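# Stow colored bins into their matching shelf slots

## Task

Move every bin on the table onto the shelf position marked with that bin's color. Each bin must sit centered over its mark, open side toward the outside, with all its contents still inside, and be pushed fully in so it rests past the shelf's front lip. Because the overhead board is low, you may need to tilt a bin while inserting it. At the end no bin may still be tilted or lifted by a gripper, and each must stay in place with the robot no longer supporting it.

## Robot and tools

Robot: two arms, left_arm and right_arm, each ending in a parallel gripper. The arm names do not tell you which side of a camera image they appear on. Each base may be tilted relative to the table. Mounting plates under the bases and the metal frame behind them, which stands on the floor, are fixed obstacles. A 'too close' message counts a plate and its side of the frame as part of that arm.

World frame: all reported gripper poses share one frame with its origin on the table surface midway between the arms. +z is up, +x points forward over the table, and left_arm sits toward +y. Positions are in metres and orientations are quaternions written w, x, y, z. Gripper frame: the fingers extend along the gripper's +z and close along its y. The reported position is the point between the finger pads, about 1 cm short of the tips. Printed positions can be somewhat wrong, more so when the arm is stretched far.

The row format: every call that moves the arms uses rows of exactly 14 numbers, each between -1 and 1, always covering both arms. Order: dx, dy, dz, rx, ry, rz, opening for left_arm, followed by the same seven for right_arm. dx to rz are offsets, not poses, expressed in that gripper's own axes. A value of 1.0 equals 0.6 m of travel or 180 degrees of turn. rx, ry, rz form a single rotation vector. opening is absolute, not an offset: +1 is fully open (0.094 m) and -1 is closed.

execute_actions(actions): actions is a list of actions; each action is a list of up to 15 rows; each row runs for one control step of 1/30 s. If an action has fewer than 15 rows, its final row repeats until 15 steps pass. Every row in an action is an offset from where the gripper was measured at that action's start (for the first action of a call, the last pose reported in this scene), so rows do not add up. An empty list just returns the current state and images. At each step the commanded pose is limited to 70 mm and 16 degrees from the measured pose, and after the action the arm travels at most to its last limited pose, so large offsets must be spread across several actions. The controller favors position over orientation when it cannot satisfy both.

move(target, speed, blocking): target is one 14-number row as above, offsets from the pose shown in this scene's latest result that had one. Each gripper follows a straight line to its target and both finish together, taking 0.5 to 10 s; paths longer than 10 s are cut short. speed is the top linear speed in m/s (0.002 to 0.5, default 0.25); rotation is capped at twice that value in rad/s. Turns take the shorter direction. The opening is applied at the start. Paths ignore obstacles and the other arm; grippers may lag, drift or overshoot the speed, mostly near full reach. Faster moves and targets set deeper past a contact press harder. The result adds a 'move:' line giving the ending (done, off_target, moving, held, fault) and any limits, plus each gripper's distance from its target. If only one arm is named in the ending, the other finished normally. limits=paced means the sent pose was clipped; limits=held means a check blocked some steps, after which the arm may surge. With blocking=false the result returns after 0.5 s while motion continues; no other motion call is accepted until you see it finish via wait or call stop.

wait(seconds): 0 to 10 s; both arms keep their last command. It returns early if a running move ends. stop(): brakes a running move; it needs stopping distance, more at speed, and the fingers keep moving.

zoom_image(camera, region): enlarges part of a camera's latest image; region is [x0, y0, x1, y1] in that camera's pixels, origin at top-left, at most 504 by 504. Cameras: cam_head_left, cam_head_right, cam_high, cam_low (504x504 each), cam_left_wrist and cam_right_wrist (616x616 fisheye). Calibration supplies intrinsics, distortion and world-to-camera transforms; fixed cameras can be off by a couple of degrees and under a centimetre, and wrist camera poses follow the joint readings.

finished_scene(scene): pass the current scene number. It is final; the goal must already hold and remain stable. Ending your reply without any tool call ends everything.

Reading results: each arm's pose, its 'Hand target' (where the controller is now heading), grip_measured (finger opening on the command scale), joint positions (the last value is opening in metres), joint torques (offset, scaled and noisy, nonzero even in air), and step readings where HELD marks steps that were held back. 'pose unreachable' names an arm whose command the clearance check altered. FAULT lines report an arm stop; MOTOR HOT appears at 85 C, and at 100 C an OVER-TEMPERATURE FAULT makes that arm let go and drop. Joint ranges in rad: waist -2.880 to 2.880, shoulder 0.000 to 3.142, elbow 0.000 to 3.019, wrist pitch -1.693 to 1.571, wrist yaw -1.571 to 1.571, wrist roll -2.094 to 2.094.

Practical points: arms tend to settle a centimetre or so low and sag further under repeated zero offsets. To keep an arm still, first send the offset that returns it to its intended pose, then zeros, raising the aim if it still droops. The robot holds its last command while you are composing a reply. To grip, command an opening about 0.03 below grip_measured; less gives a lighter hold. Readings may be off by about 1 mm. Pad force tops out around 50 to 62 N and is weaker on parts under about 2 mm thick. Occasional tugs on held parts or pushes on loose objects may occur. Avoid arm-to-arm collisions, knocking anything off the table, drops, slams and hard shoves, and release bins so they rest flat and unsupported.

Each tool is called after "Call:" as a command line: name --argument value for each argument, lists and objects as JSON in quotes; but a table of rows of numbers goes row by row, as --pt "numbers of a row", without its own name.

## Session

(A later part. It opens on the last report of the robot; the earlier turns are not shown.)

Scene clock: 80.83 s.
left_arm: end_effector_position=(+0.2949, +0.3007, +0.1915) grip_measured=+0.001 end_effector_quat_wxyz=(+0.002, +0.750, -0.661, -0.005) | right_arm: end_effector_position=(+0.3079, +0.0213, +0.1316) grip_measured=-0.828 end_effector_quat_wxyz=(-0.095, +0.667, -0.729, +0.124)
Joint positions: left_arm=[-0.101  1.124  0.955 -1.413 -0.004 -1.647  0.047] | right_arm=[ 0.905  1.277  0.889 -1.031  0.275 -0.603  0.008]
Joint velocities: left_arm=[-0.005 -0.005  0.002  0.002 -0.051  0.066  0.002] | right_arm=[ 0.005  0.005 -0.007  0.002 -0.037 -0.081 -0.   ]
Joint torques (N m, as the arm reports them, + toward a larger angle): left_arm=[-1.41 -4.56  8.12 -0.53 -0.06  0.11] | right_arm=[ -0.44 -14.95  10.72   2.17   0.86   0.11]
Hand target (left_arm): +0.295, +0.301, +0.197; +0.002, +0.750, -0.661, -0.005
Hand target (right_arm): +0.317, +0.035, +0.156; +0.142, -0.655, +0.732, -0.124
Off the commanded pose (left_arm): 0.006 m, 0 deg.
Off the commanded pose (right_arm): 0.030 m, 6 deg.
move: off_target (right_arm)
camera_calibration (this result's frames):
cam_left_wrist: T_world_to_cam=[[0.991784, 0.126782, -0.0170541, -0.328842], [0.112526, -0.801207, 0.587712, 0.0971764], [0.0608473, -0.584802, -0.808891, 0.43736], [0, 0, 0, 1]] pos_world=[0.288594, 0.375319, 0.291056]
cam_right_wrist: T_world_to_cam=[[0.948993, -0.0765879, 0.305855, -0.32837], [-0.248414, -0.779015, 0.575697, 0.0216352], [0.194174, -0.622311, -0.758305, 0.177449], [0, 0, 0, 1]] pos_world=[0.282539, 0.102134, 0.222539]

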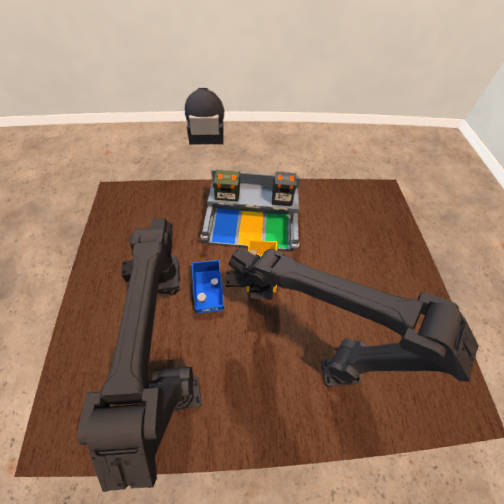

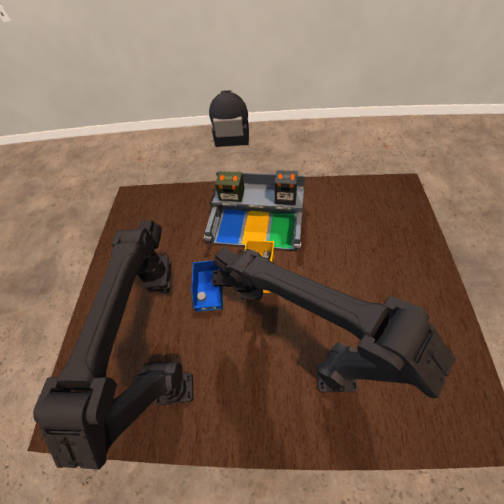

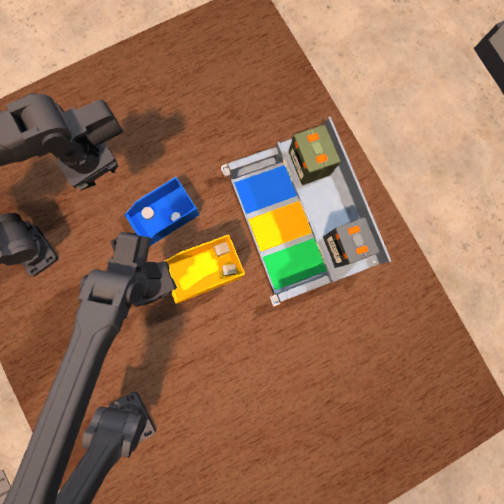

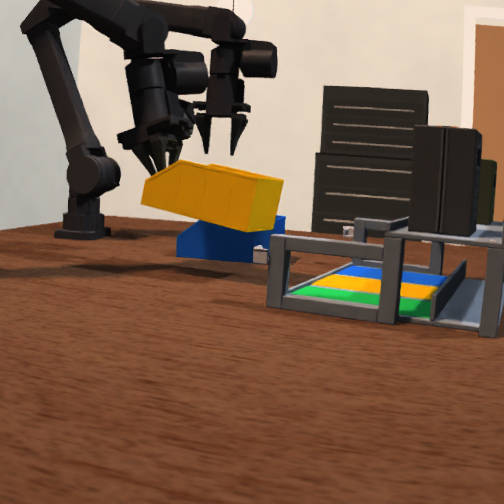

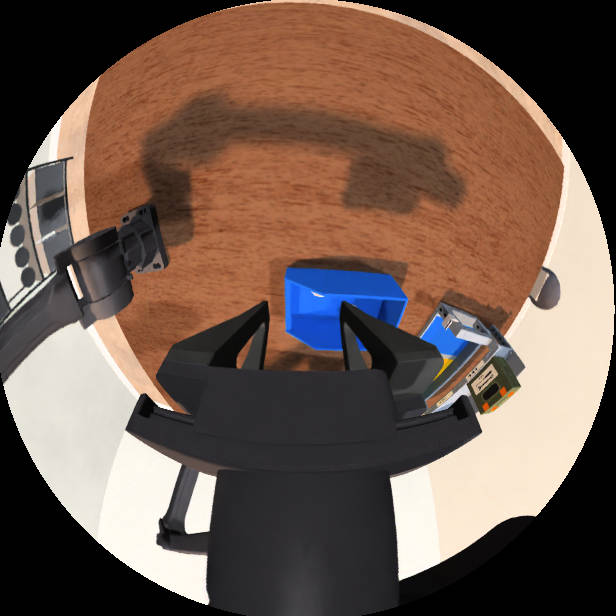

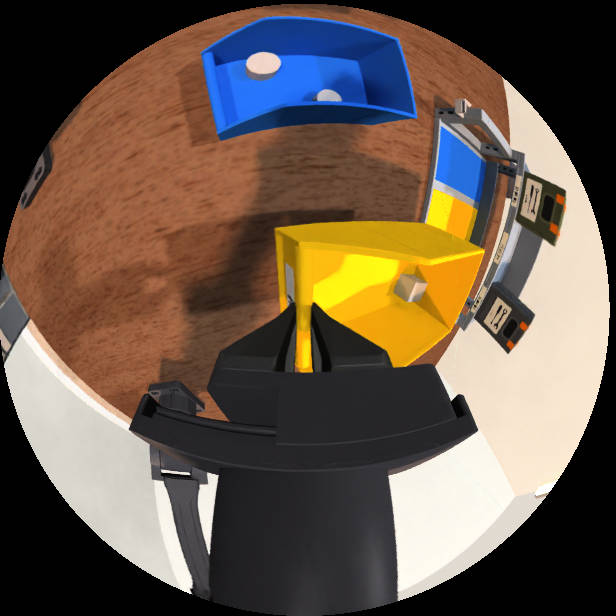

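Call:
move --target '[0.165,0.03,0.15,0,0,0,0,-0.097,-0.322,0.066,0.03,0,0.006,-1]' --speed 0.1

Call:
zoom_image --camera "cam_high" --region '[200, 130, 400, 330]'

Scene clock: 90.57 s.
left_arm: end_effector_position=(+0.2869, +0.2037, +0.1024) grip_measured=+0.001 end_effector_quat_wxyz=(+0.003, +0.746, -0.665, -0.011) | right_arm: end_effector_position=(+0.4705, +0.0425, +0.1075) grip_measured=-0.827 end_effector_quat_wxyz=(-0.063, +0.669, -0.726, +0.147)
Joint positions: left_arm=[-0.433  1.221  0.785 -1.157 -0.004 -1.967  0.047] | right_arm=[ 0.679  1.663  1.238 -0.994  0.284 -0.836  0.008]
Joint velocities: left_arm=[ 0.005 -0.005 -0.007 -0.012  0.037 -0.066  0.002] | right_arm=[-0.005  0.015  0.012 -0.017 -0.037  0.081  0.001]
Joint torques (N m, as the arm reports them, + toward a larger angle): left_arm=[-1.49 -5.18  7.    0.94 -0.09 -0.12] | right_arm=[ -1.34 -20.74  15.32   2.09   0.65  -0.08]
Hand target (left_arm): +0.290, +0.201, +0.101; +0.001, +0.750, -0.661, -0.006
Hand target (right_arm): +0.504, +0.060, +0.155; -0.128, +0.654, -0.728, +0.160
Off the commanded pose (left_arm): 0.004 m, 1 deg.
Off the commanded pose (right_arm): 0.061 m, 8 deg.
move: off_target (right_arm)
camera_calibration (this result's frames):
cam_left_wrist: T_world_to_cam=[[0.992968, 0.115521, -0.025857, -0.307263], [0.108936, -0.806209, 0.581516, 0.0753893], [0.0463311, -0.580243, -0.813124, 0.312686], [0, 0, 0, 1]] pos_world=[0.282402, 0.277709, 0.202467]
cam_right_wrist: T_world_to_cam=[[0.953394, -0.0590261, 0.295899, -0.475391], [-0.243018, -0.731472, 0.637095, 0.0812024], [0.178837, -0.679312, -0.711725, 0.145409], [0, 0, 0, 1]] pos_world=[0.446964, 0.130115, 0.192425]

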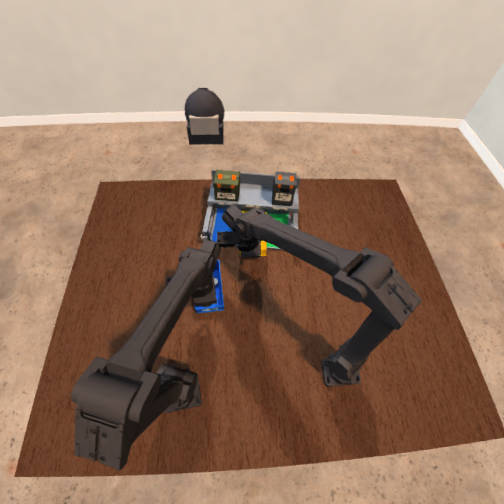

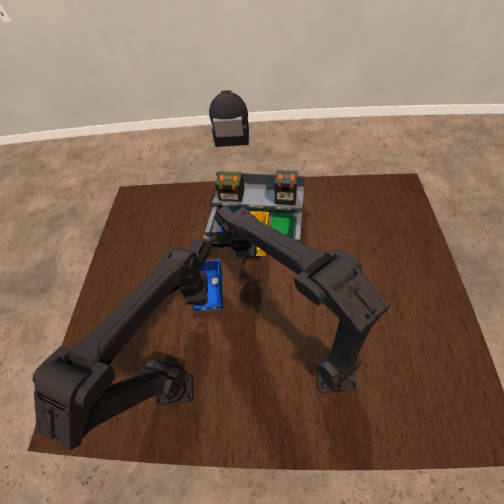

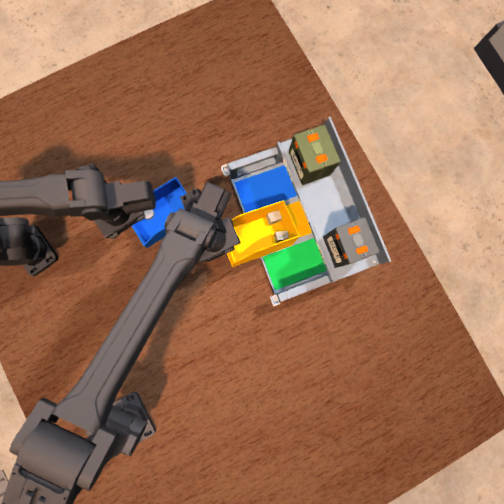

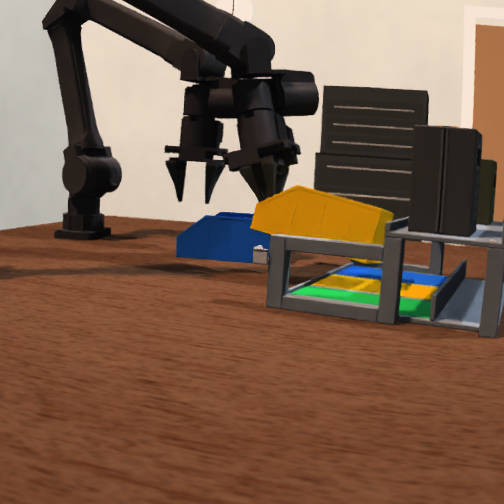

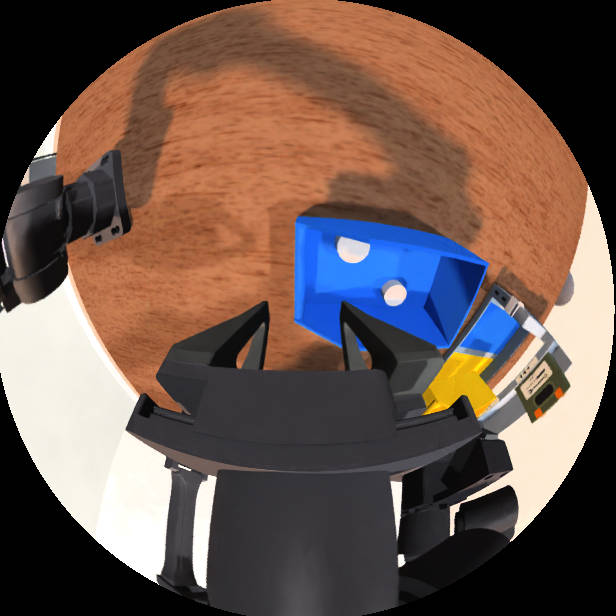

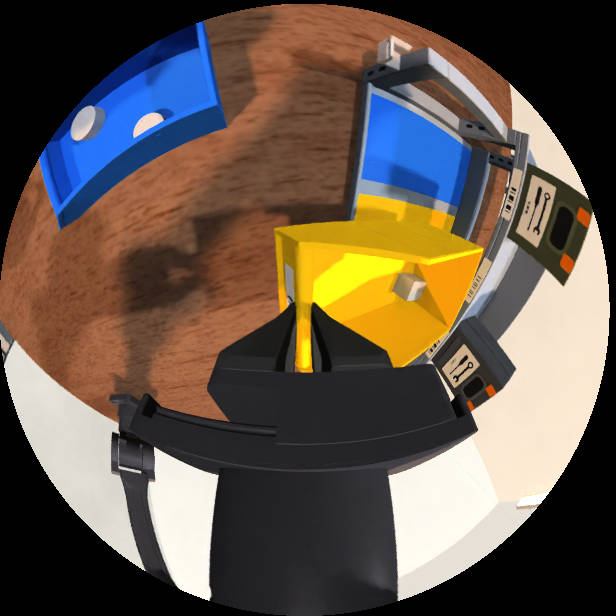

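Region (200, 130, 400, 330) of cam_high's 504x504 image, scaled by 2.520, with more detail than that image has.

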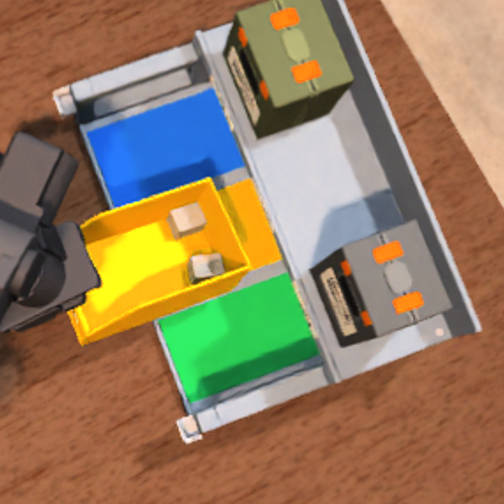

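Call:
move --target '[0,0,0.122,0,0,0,0,-0.052,-0.108,0,0.025,-0.055,0.012,-1]' --speed 0.05

Call:
zoom_image --camera "cam_high" --region '[200, 130, 400, 330]'

Call:
zoom_image --camera "cam_low" --region '[250, 150, 504, 340]'

Scene clock: 101.50 s.
left_arm: end_effector_position=(+0.2832, +0.2048, +0.0312) grip_measured=+0.001 end_effector_quat_wxyz=(+0.005, +0.747, -0.664, -0.014) | right_arm: end_effector_position=(+0.4928, +0.0486, +0.0789) grip_measured=-0.827 end_effector_quat_wxyz=(-0.088, +0.674, -0.726, +0.104)
Joint positions: left_arm=[-0.433  1.34   0.668 -0.929 -0.004 -1.97   0.047] | right_arm=[ 0.63   1.719  1.234 -0.882  0.184 -0.89   0.008]
Joint velocities: left_arm=[-0.015 -0.015  0.002 -0.002 -0.051 -0.051 -0.001] | right_arm=[ 0.005  0.005  0.017 -0.007 -0.007 -0.037  0.   ]
Joint torques (N m, as the arm reports them, + toward a larger angle): left_arm=[-1.46 -4.93  5.7   0.89 -0.07  0.15] | right_arm=[ -2.26 -20.91  15.25   2.4    0.24  -0.09]
Hand target (left_arm): +0.286, +0.204, +0.029; +0.003, +0.746, -0.665, -0.011
Hand target (right_arm): +0.531, +0.067, +0.126; -0.154, +0.662, -0.724, +0.117
Off the commanded pose (left_arm): 0.003 m, 0 deg.
Off the commanded pose (right_arm): 0.065 m, 8 deg.
move: off_target (right_arm)
camera_calibration (this result's frames):
cam_left_wrist: T_world_to_cam=[[0.992442, 0.118235, -0.032847, -0.305767], [0.115324, -0.807177, 0.578935, 0.116525], [0.0419371, -0.578348, -0.814712, 0.256477], [0, 0, 0, 1]] pos_world=[0.279262, 0.278542, 0.131451]
cam_right_wrist: T_world_to_cam=[[0.961179, -0.0662971, 0.267842, -0.489074], [-0.213466, -0.793735, 0.569576, 0.103134], [0.174835, -0.604639, -0.777074, 0.128762], [0, 0, 0, 1]] pos_world=[0.469592, 0.127292, 0.17231]

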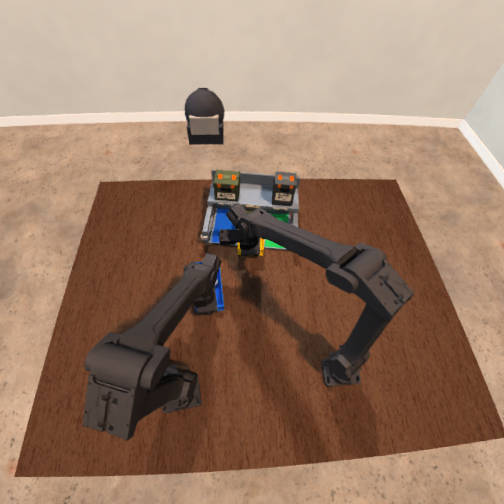

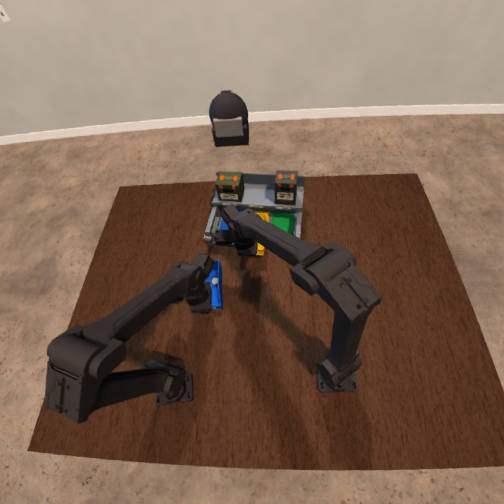

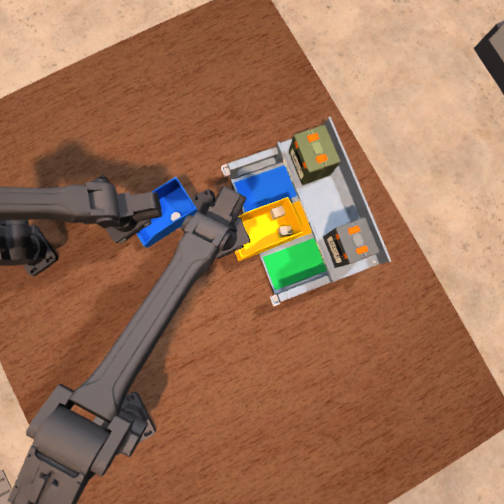

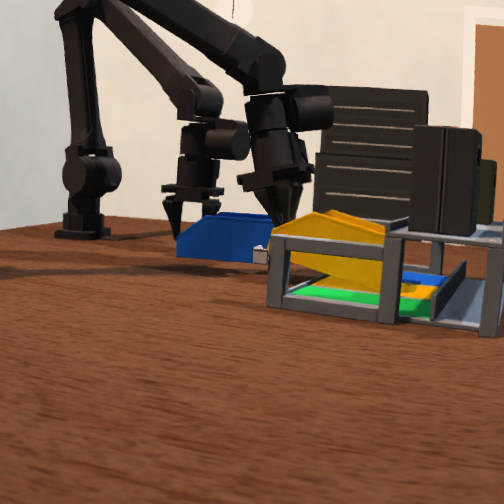

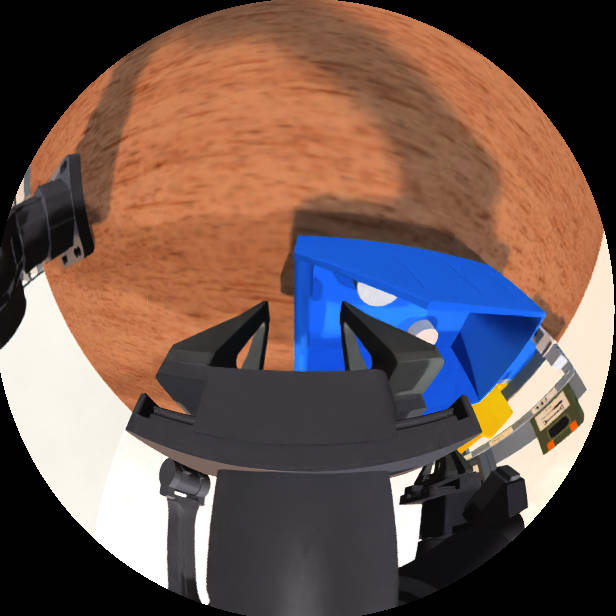

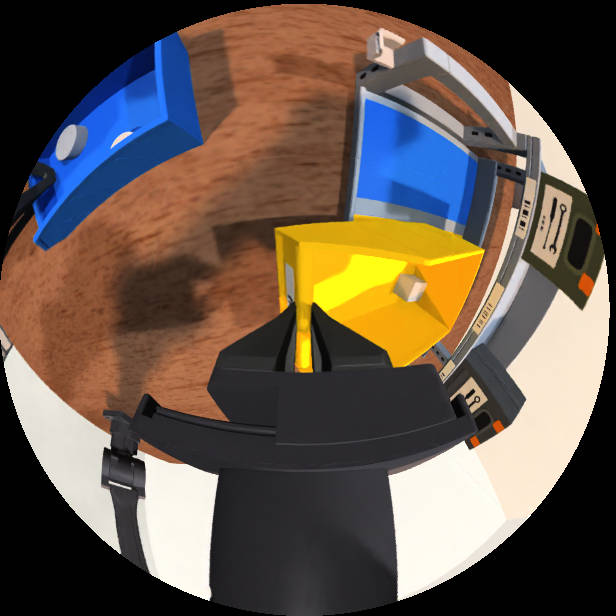

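Region (200, 130, 400, 330) of cam_high's 504x504 image, scaled by 2.520, with more detail than that image has.

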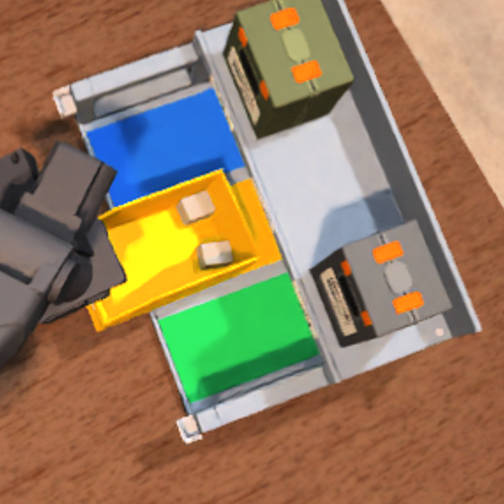

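Region (250, 150, 504, 340) of cam_low's 504x504 image, scaled by 1.984, with more detail than that image has; it fills the top 377 rows of this view, and the rest is white.

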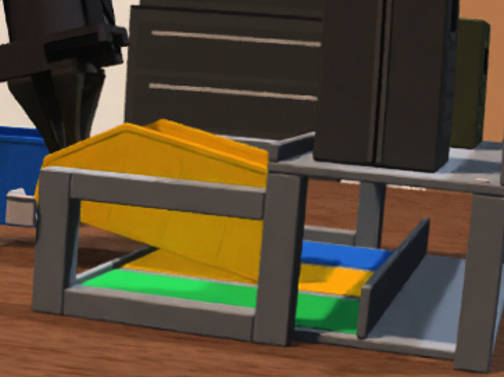

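Call:
move --target '[0,0,0,0,0,0,-1,-0.027,-0.14,0,0.02,-0.025,0.025,-1]' --speed 0.05

Call:
zoom_image --camera "cam_high" --region '[200, 130, 400, 330]'

Call:
zoom_image --camera "cam_low" --region '[250, 150, 504, 340]'

Scene clock: 114.67 s.
left_arm: end_effector_position=(+0.2830, +0.2046, +0.0311) grip_measured=-0.825 end_effector_quat_wxyz=(+0.005, +0.747, -0.665, -0.014) | right_arm: end_effector_position=(+0.5399, +0.0478, +0.0712) grip_measured=-0.827 end_effector_quat_wxyz=(+0.096, -0.654, +0.745, -0.089)
Joint positions: left_arm=[-0.433  1.34   0.667 -0.929 -0.003 -1.969  0.008] | right_arm=[ 0.569  1.812  1.343 -0.882  0.145 -0.892  0.008]
Joint velocities: left_arm=[-0.015  0.005  0.007  0.007  0.022 -0.007 -0.   ] | right_arm=[-0.005 -0.005  0.002 -0.002  0.007 -0.066 -0.001]
Joint torques (N m, as the arm reports them, + toward a larger angle): left_arm=[-1.32 -6.33  5.79  0.34 -0.08  0.09] | right_arm=[ -2.51 -21.15  14.26   1.9   -0.08  -0.14]
Hand target (left_arm): +0.283, +0.205, +0.031; +0.005, +0.747, -0.664, -0.014
Hand target (right_arm): +0.572, +0.058, +0.103; +0.142, -0.646, +0.744, -0.098
Off the commanded pose (left_arm): 0.000 m, 0 deg.
Off the commanded pose (right_arm): 0.047 m, 5 deg.
move: off_target (right_arm)
camera_calibration (this result's frames):
cam_left_wrist: T_world_to_cam=[[0.992505, 0.117479, -0.0336548, -0.305362], [0.115139, -0.806673, 0.579673, 0.116432], [0.0409508, -0.579204, -0.814154, 0.256753], [0, 0, 0, 1]] pos_world=[0.279153, 0.278509, 0.131267]
cam_right_wrist: T_world_to_cam=[[0.958253, -0.125828, 0.256746, -0.527211], [-0.250111, -0.804016, 0.539447, 0.139318], [0.13855, -0.581142, -0.801921, 0.134257], [0, 0, 0, 1]] pos_world=[0.521445, 0.123698, 0.167868]

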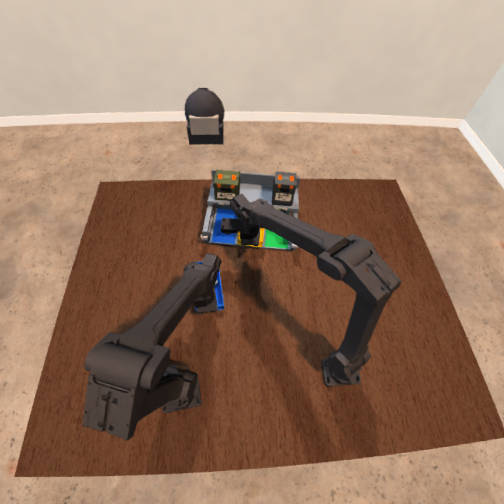

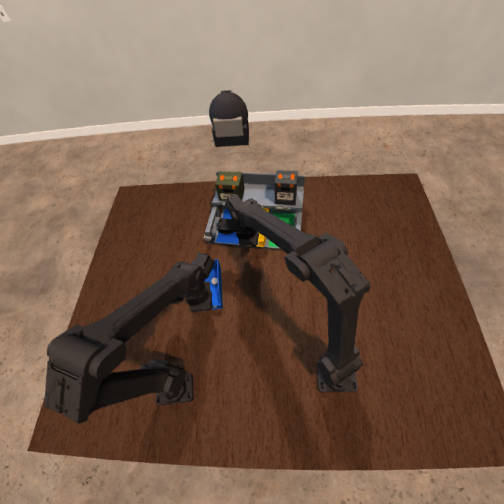

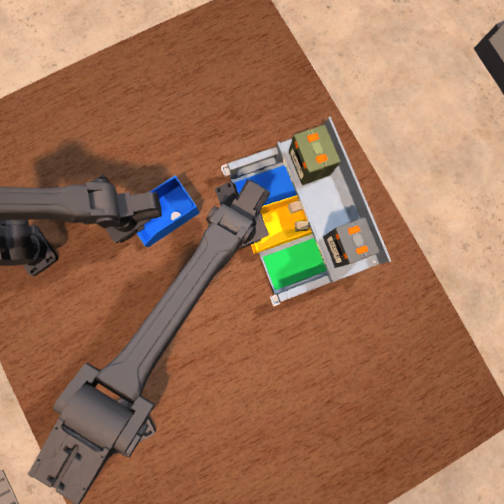

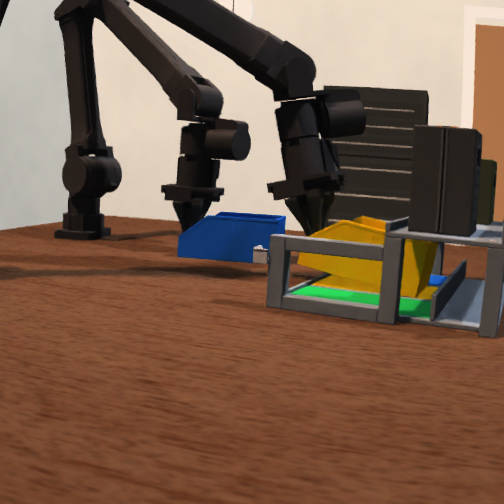

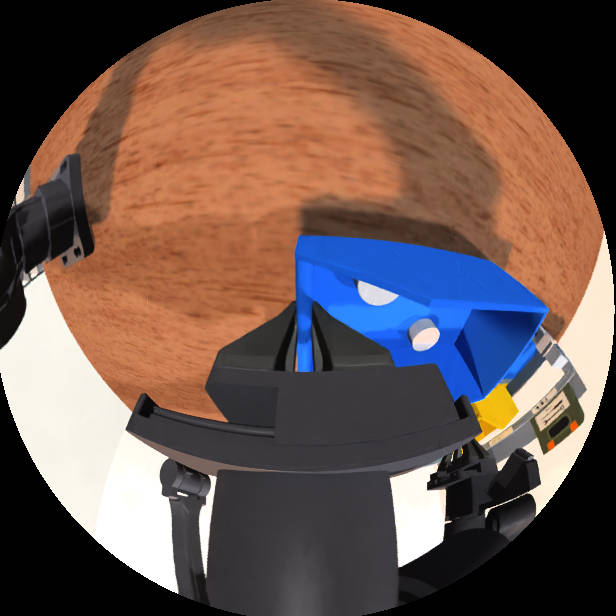

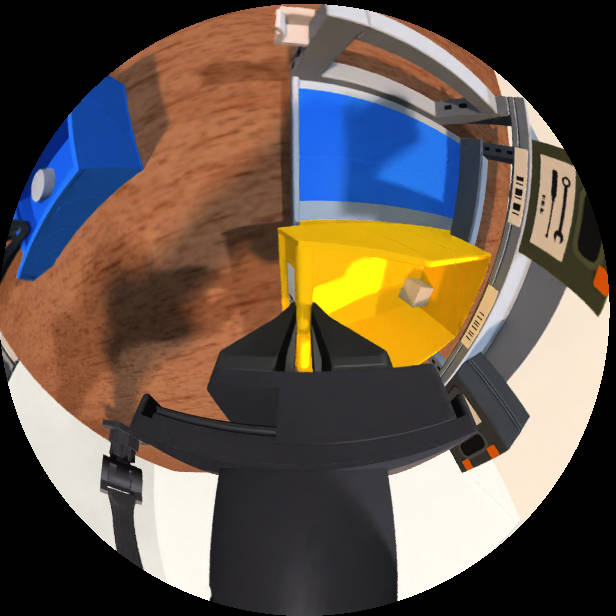

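Region (200, 130, 400, 330) of cam_high's 504x504 image, scaled by 2.520, with more detail than that image has.

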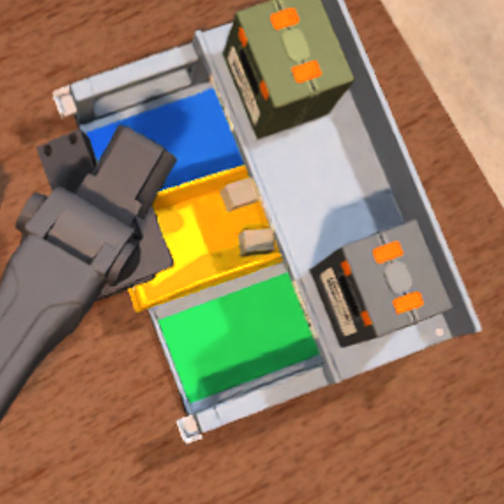

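Region (250, 150, 504, 340) of cam_low's 504x504 image, scaled by 1.984, with more detail than that image has; it fills the top 377 rows of this view, and the rest is white.

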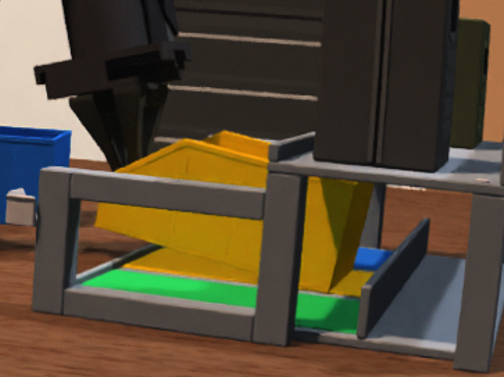

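Call:
move --target '[0,0,-0.2,0.12,0,0.078,-1,-0.017,-0.103,0,0.02,-0.01,0,-1]' --speed 0.07

Call:
zoom_image --camera "cam_high" --region '[200, 130, 400, 330]'

Call:
zoom_image --camera "cam_low" --region '[250, 150, 504, 340]'

Scene clock: 122.93 s.
left_arm: end_effector_position=(+0.2770, +0.2082, +0.1314) grip_measured=-0.825 end_effector_quat_wxyz=(+0.120, -0.659, +0.737, -0.091) | right_arm: end_effector_position=(+0.5697, +0.0451, +0.0649) grip_measured=-0.827 end_effector_quat_wxyz=(+0.097, -0.658, +0.741, -0.093)
Joint positions: left_arm=[-0.499  0.937  0.647 -1.005 -0.124 -1.789  0.008] | right_arm=[ 0.538  1.872  1.413 -0.882  0.145 -0.935  0.008]
Joint velocities: left_arm=[-0.015 -0.005 -0.002 -0.017  0.007 -0.051 -0.001] | right_arm=[-0.005 -0.005 -0.007 -0.002 -0.007  0.066 -0.001]
Joint torques (N m, as the arm reports them, + toward a larger angle): left_arm=[-2.31 -3.89  9.42  0.47 -0.38  0.27] | right_arm=[ -2.62 -21.22  14.     1.33   0.05  -0.16]
Hand target (left_arm): +0.285, +0.204, +0.151; +0.134, -0.648, +0.741, -0.110
Hand target (right_arm): +0.599, +0.049, +0.089; +0.129, -0.652, +0.740, -0.103
Off the commanded pose (left_arm): 0.022 m, 3 deg.
Off the commanded pose (right_arm): 0.038 m, 4 deg.
move: off_target (left_arm, right_arm)
camera_calibration (this result's frames):
cam_left_wrist: T_world_to_cam=[[0.951626, -0.114829, 0.284995, -0.27863], [-0.254166, -0.815376, 0.520156, 0.173743], [0.172649, -0.56743, -0.805119, 0.300616], [0, 0, 0, 1]] pos_world=[0.25741, 0.280249, 0.231066]
cam_right_wrist: T_world_to_cam=[[0.957593, -0.113186, 0.264961, -0.55521], [-0.245123, -0.803348, 0.542722, 0.144922], [0.151427, -0.584655, -0.797025, 0.116027], [0, 0, 0, 1]] pos_world=[0.549619, 0.121416, 0.160933]

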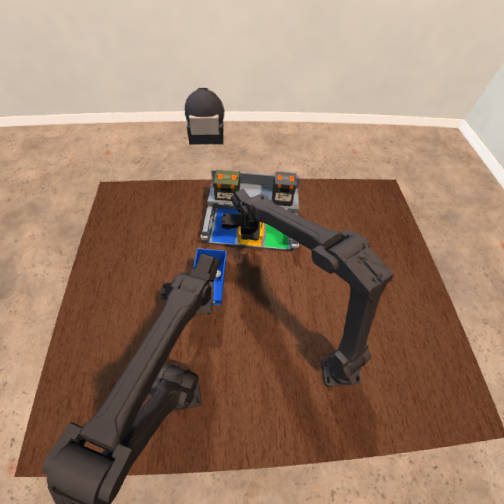

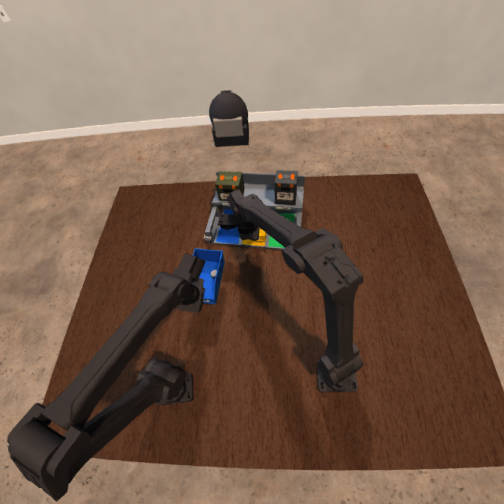

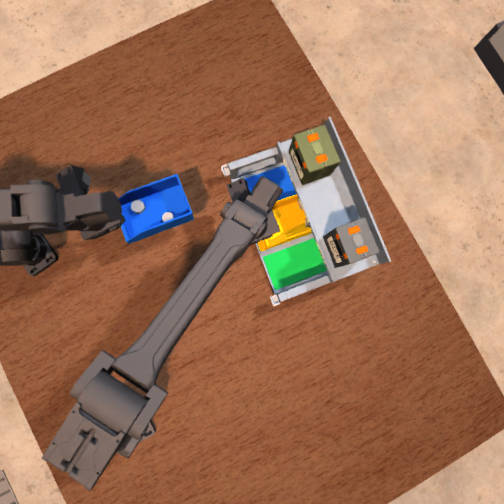

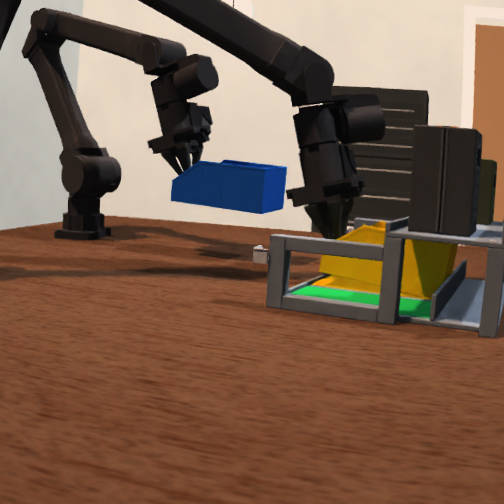

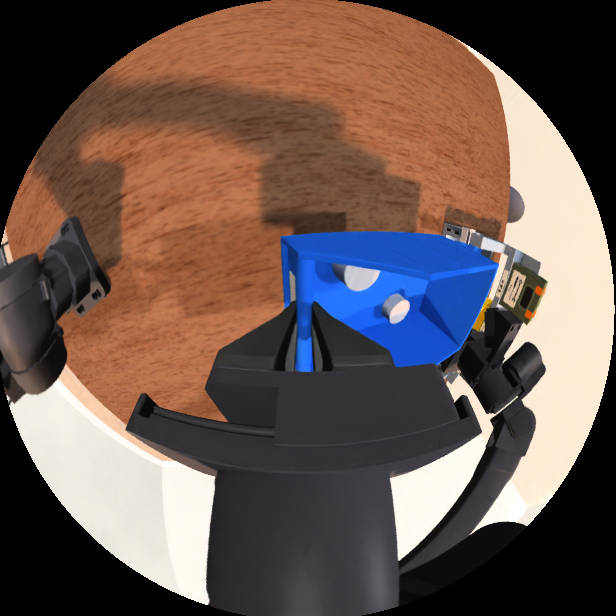

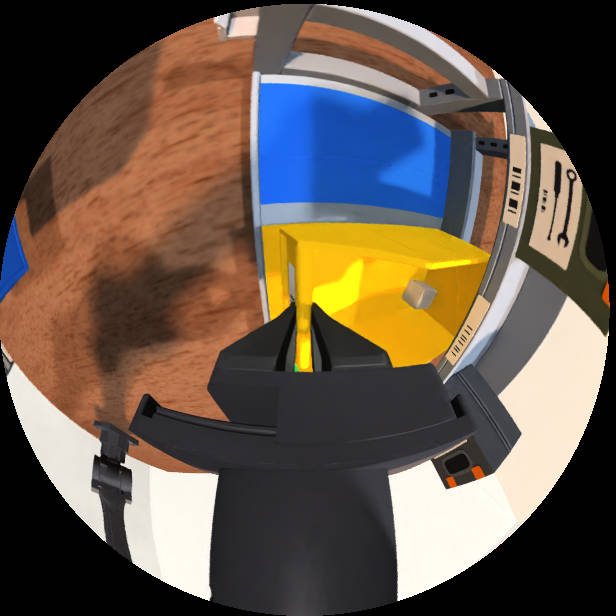

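Region (200, 130, 400, 330) of cam_high's 504x504 image, scaled by 2.520, with more detail than that image has.

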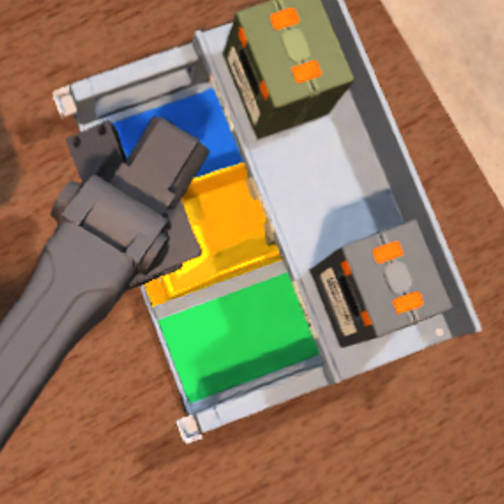

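Region (250, 150, 504, 340) of cam_low's 504x504 image, scaled by 1.984, with more detail than that image has; it fills the top 377 rows of this view, and the rest is white.

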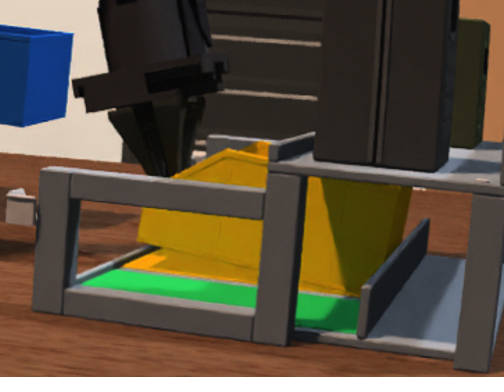

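Call:
move --target '[0,-0.02,-0.03,0.01,0,0,-1,0.003,-0.037,0.027,0.015,-0.005,0,-1]' --speed 0.03

Call:
zoom_image --camera "cam_low" --region '[250, 150, 504, 340]'

Call:
zoom_image --camera "cam_head_left" --region '[190, 190, 310, 260]'

Scene clock: 128.80 s.
left_arm: end_effector_position=(+0.2674, +0.2118, +0.1240) grip_measured=-0.825 end_effector_quat_wxyz=(+0.112, -0.659, +0.740, -0.074) | right_arm: end_effector_position=(+0.5722, +0.0458, +0.0533) grip_measured=-0.827 end_effector_quat_wxyz=(+0.096, -0.660, +0.739, -0.095)
Joint positions: left_arm=[-0.499  0.937  0.633 -1.027 -0.126 -1.787  0.008] | right_arm=[ 0.538  1.892  1.409 -0.859  0.149 -0.941  0.008]
Joint velocities: left_arm=[-0.015 -0.024  0.027 -0.002 -0.066 -0.022 -0.   ] | right_arm=[-0.005 -0.005 -0.007  0.002  0.007  0.007  0.001]
Joint torques (N m, as the arm reports them, + toward a larger angle): left_arm=[-1.66 -3.52 10.81  0.41 -0.38  0.14] | right_arm=[ -3.19 -20.97   9.78   2.95   0.22  -0.25]
Hand target (left_arm): +0.282, +0.207, +0.152; +0.130, -0.657, +0.736, -0.102
Hand target (right_arm): +0.594, +0.040, +0.056; +0.118, -0.656, +0.738, -0.106
Off the commanded pose (left_arm): 0.033 m, 4 deg.
Off the commanded pose (right_arm): 0.024 m, 3 deg.
move: off_target (left_arm, right_arm)
camera_calibration (this result's frames):
cam_left_wrist: T_world_to_cam=[[0.960581, -0.120072, 0.250733, -0.264031], [-0.23774, -0.822299, 0.517015, 0.175629], [0.144098, -0.556244, -0.81843, 0.305311], [0, 0, 0, 1]] pos_world=[0.251383, 0.282544, 0.225275]
cam_right_wrist: T_world_to_cam=[[0.957749, -0.107047, 0.266942, -0.554938], [-0.24191, -0.801832, 0.546393, 0.150291], [0.155552, -0.587884, -0.793849, 0.104473], [0, 0, 0, 1]] pos_world=[0.551597, 0.122522, 0.148954]

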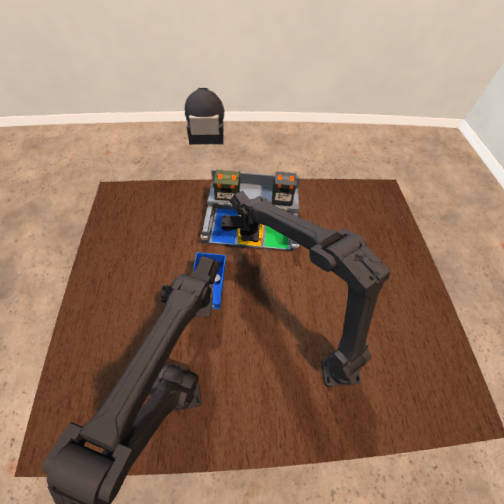

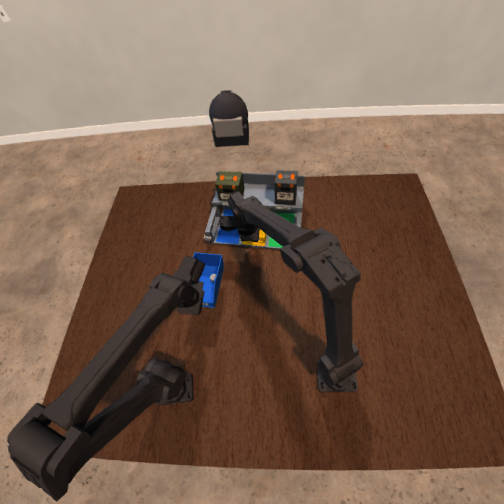

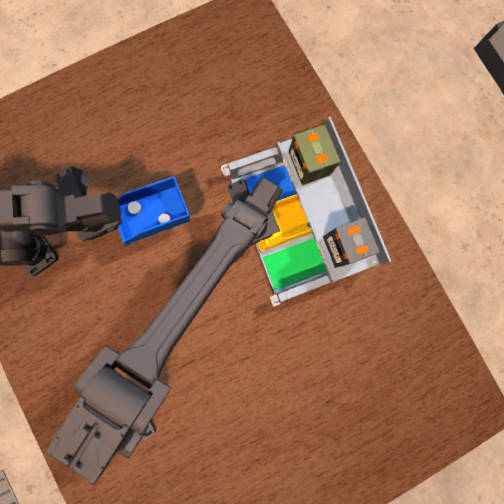

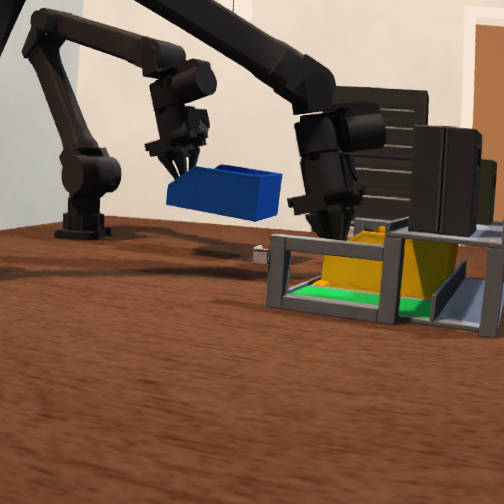

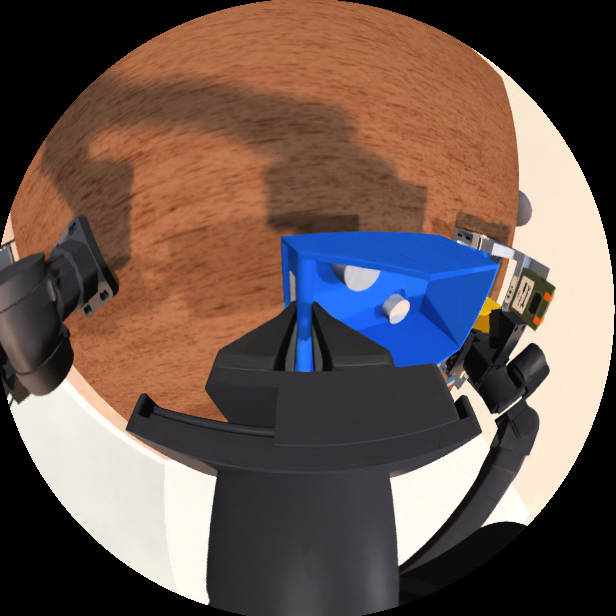

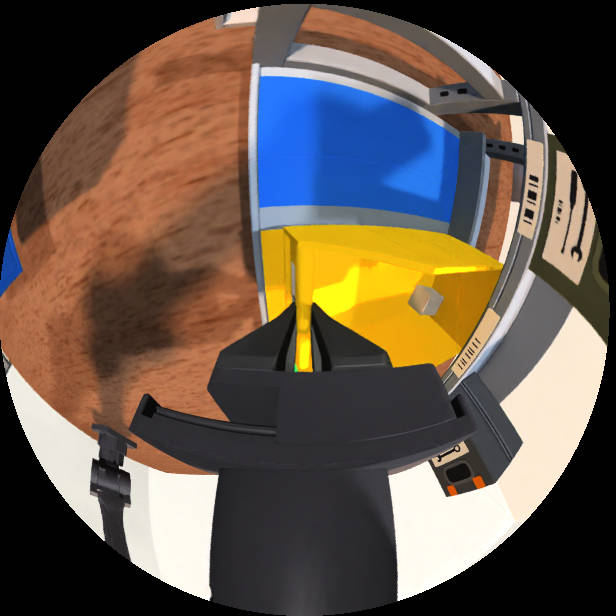

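Region (250, 150, 504, 340) of cam_low's 504x504 image, scaled by 1.984, with more detail than that image has; it fills the top 377 rows of this view, and the rest is white.

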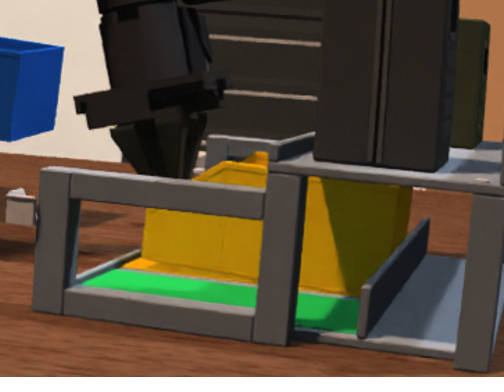

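Region (190, 190, 310, 260) of cam_head_left's 504x504 image, scaled by 4.200, with more detail than that image has; it fills the top 294 rows of this view, and the rest is white.

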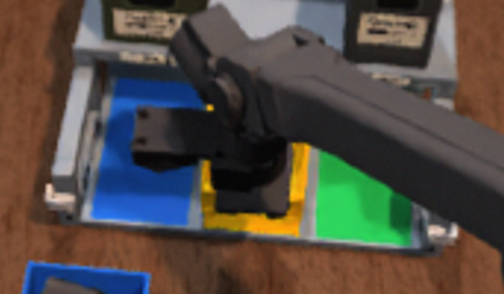

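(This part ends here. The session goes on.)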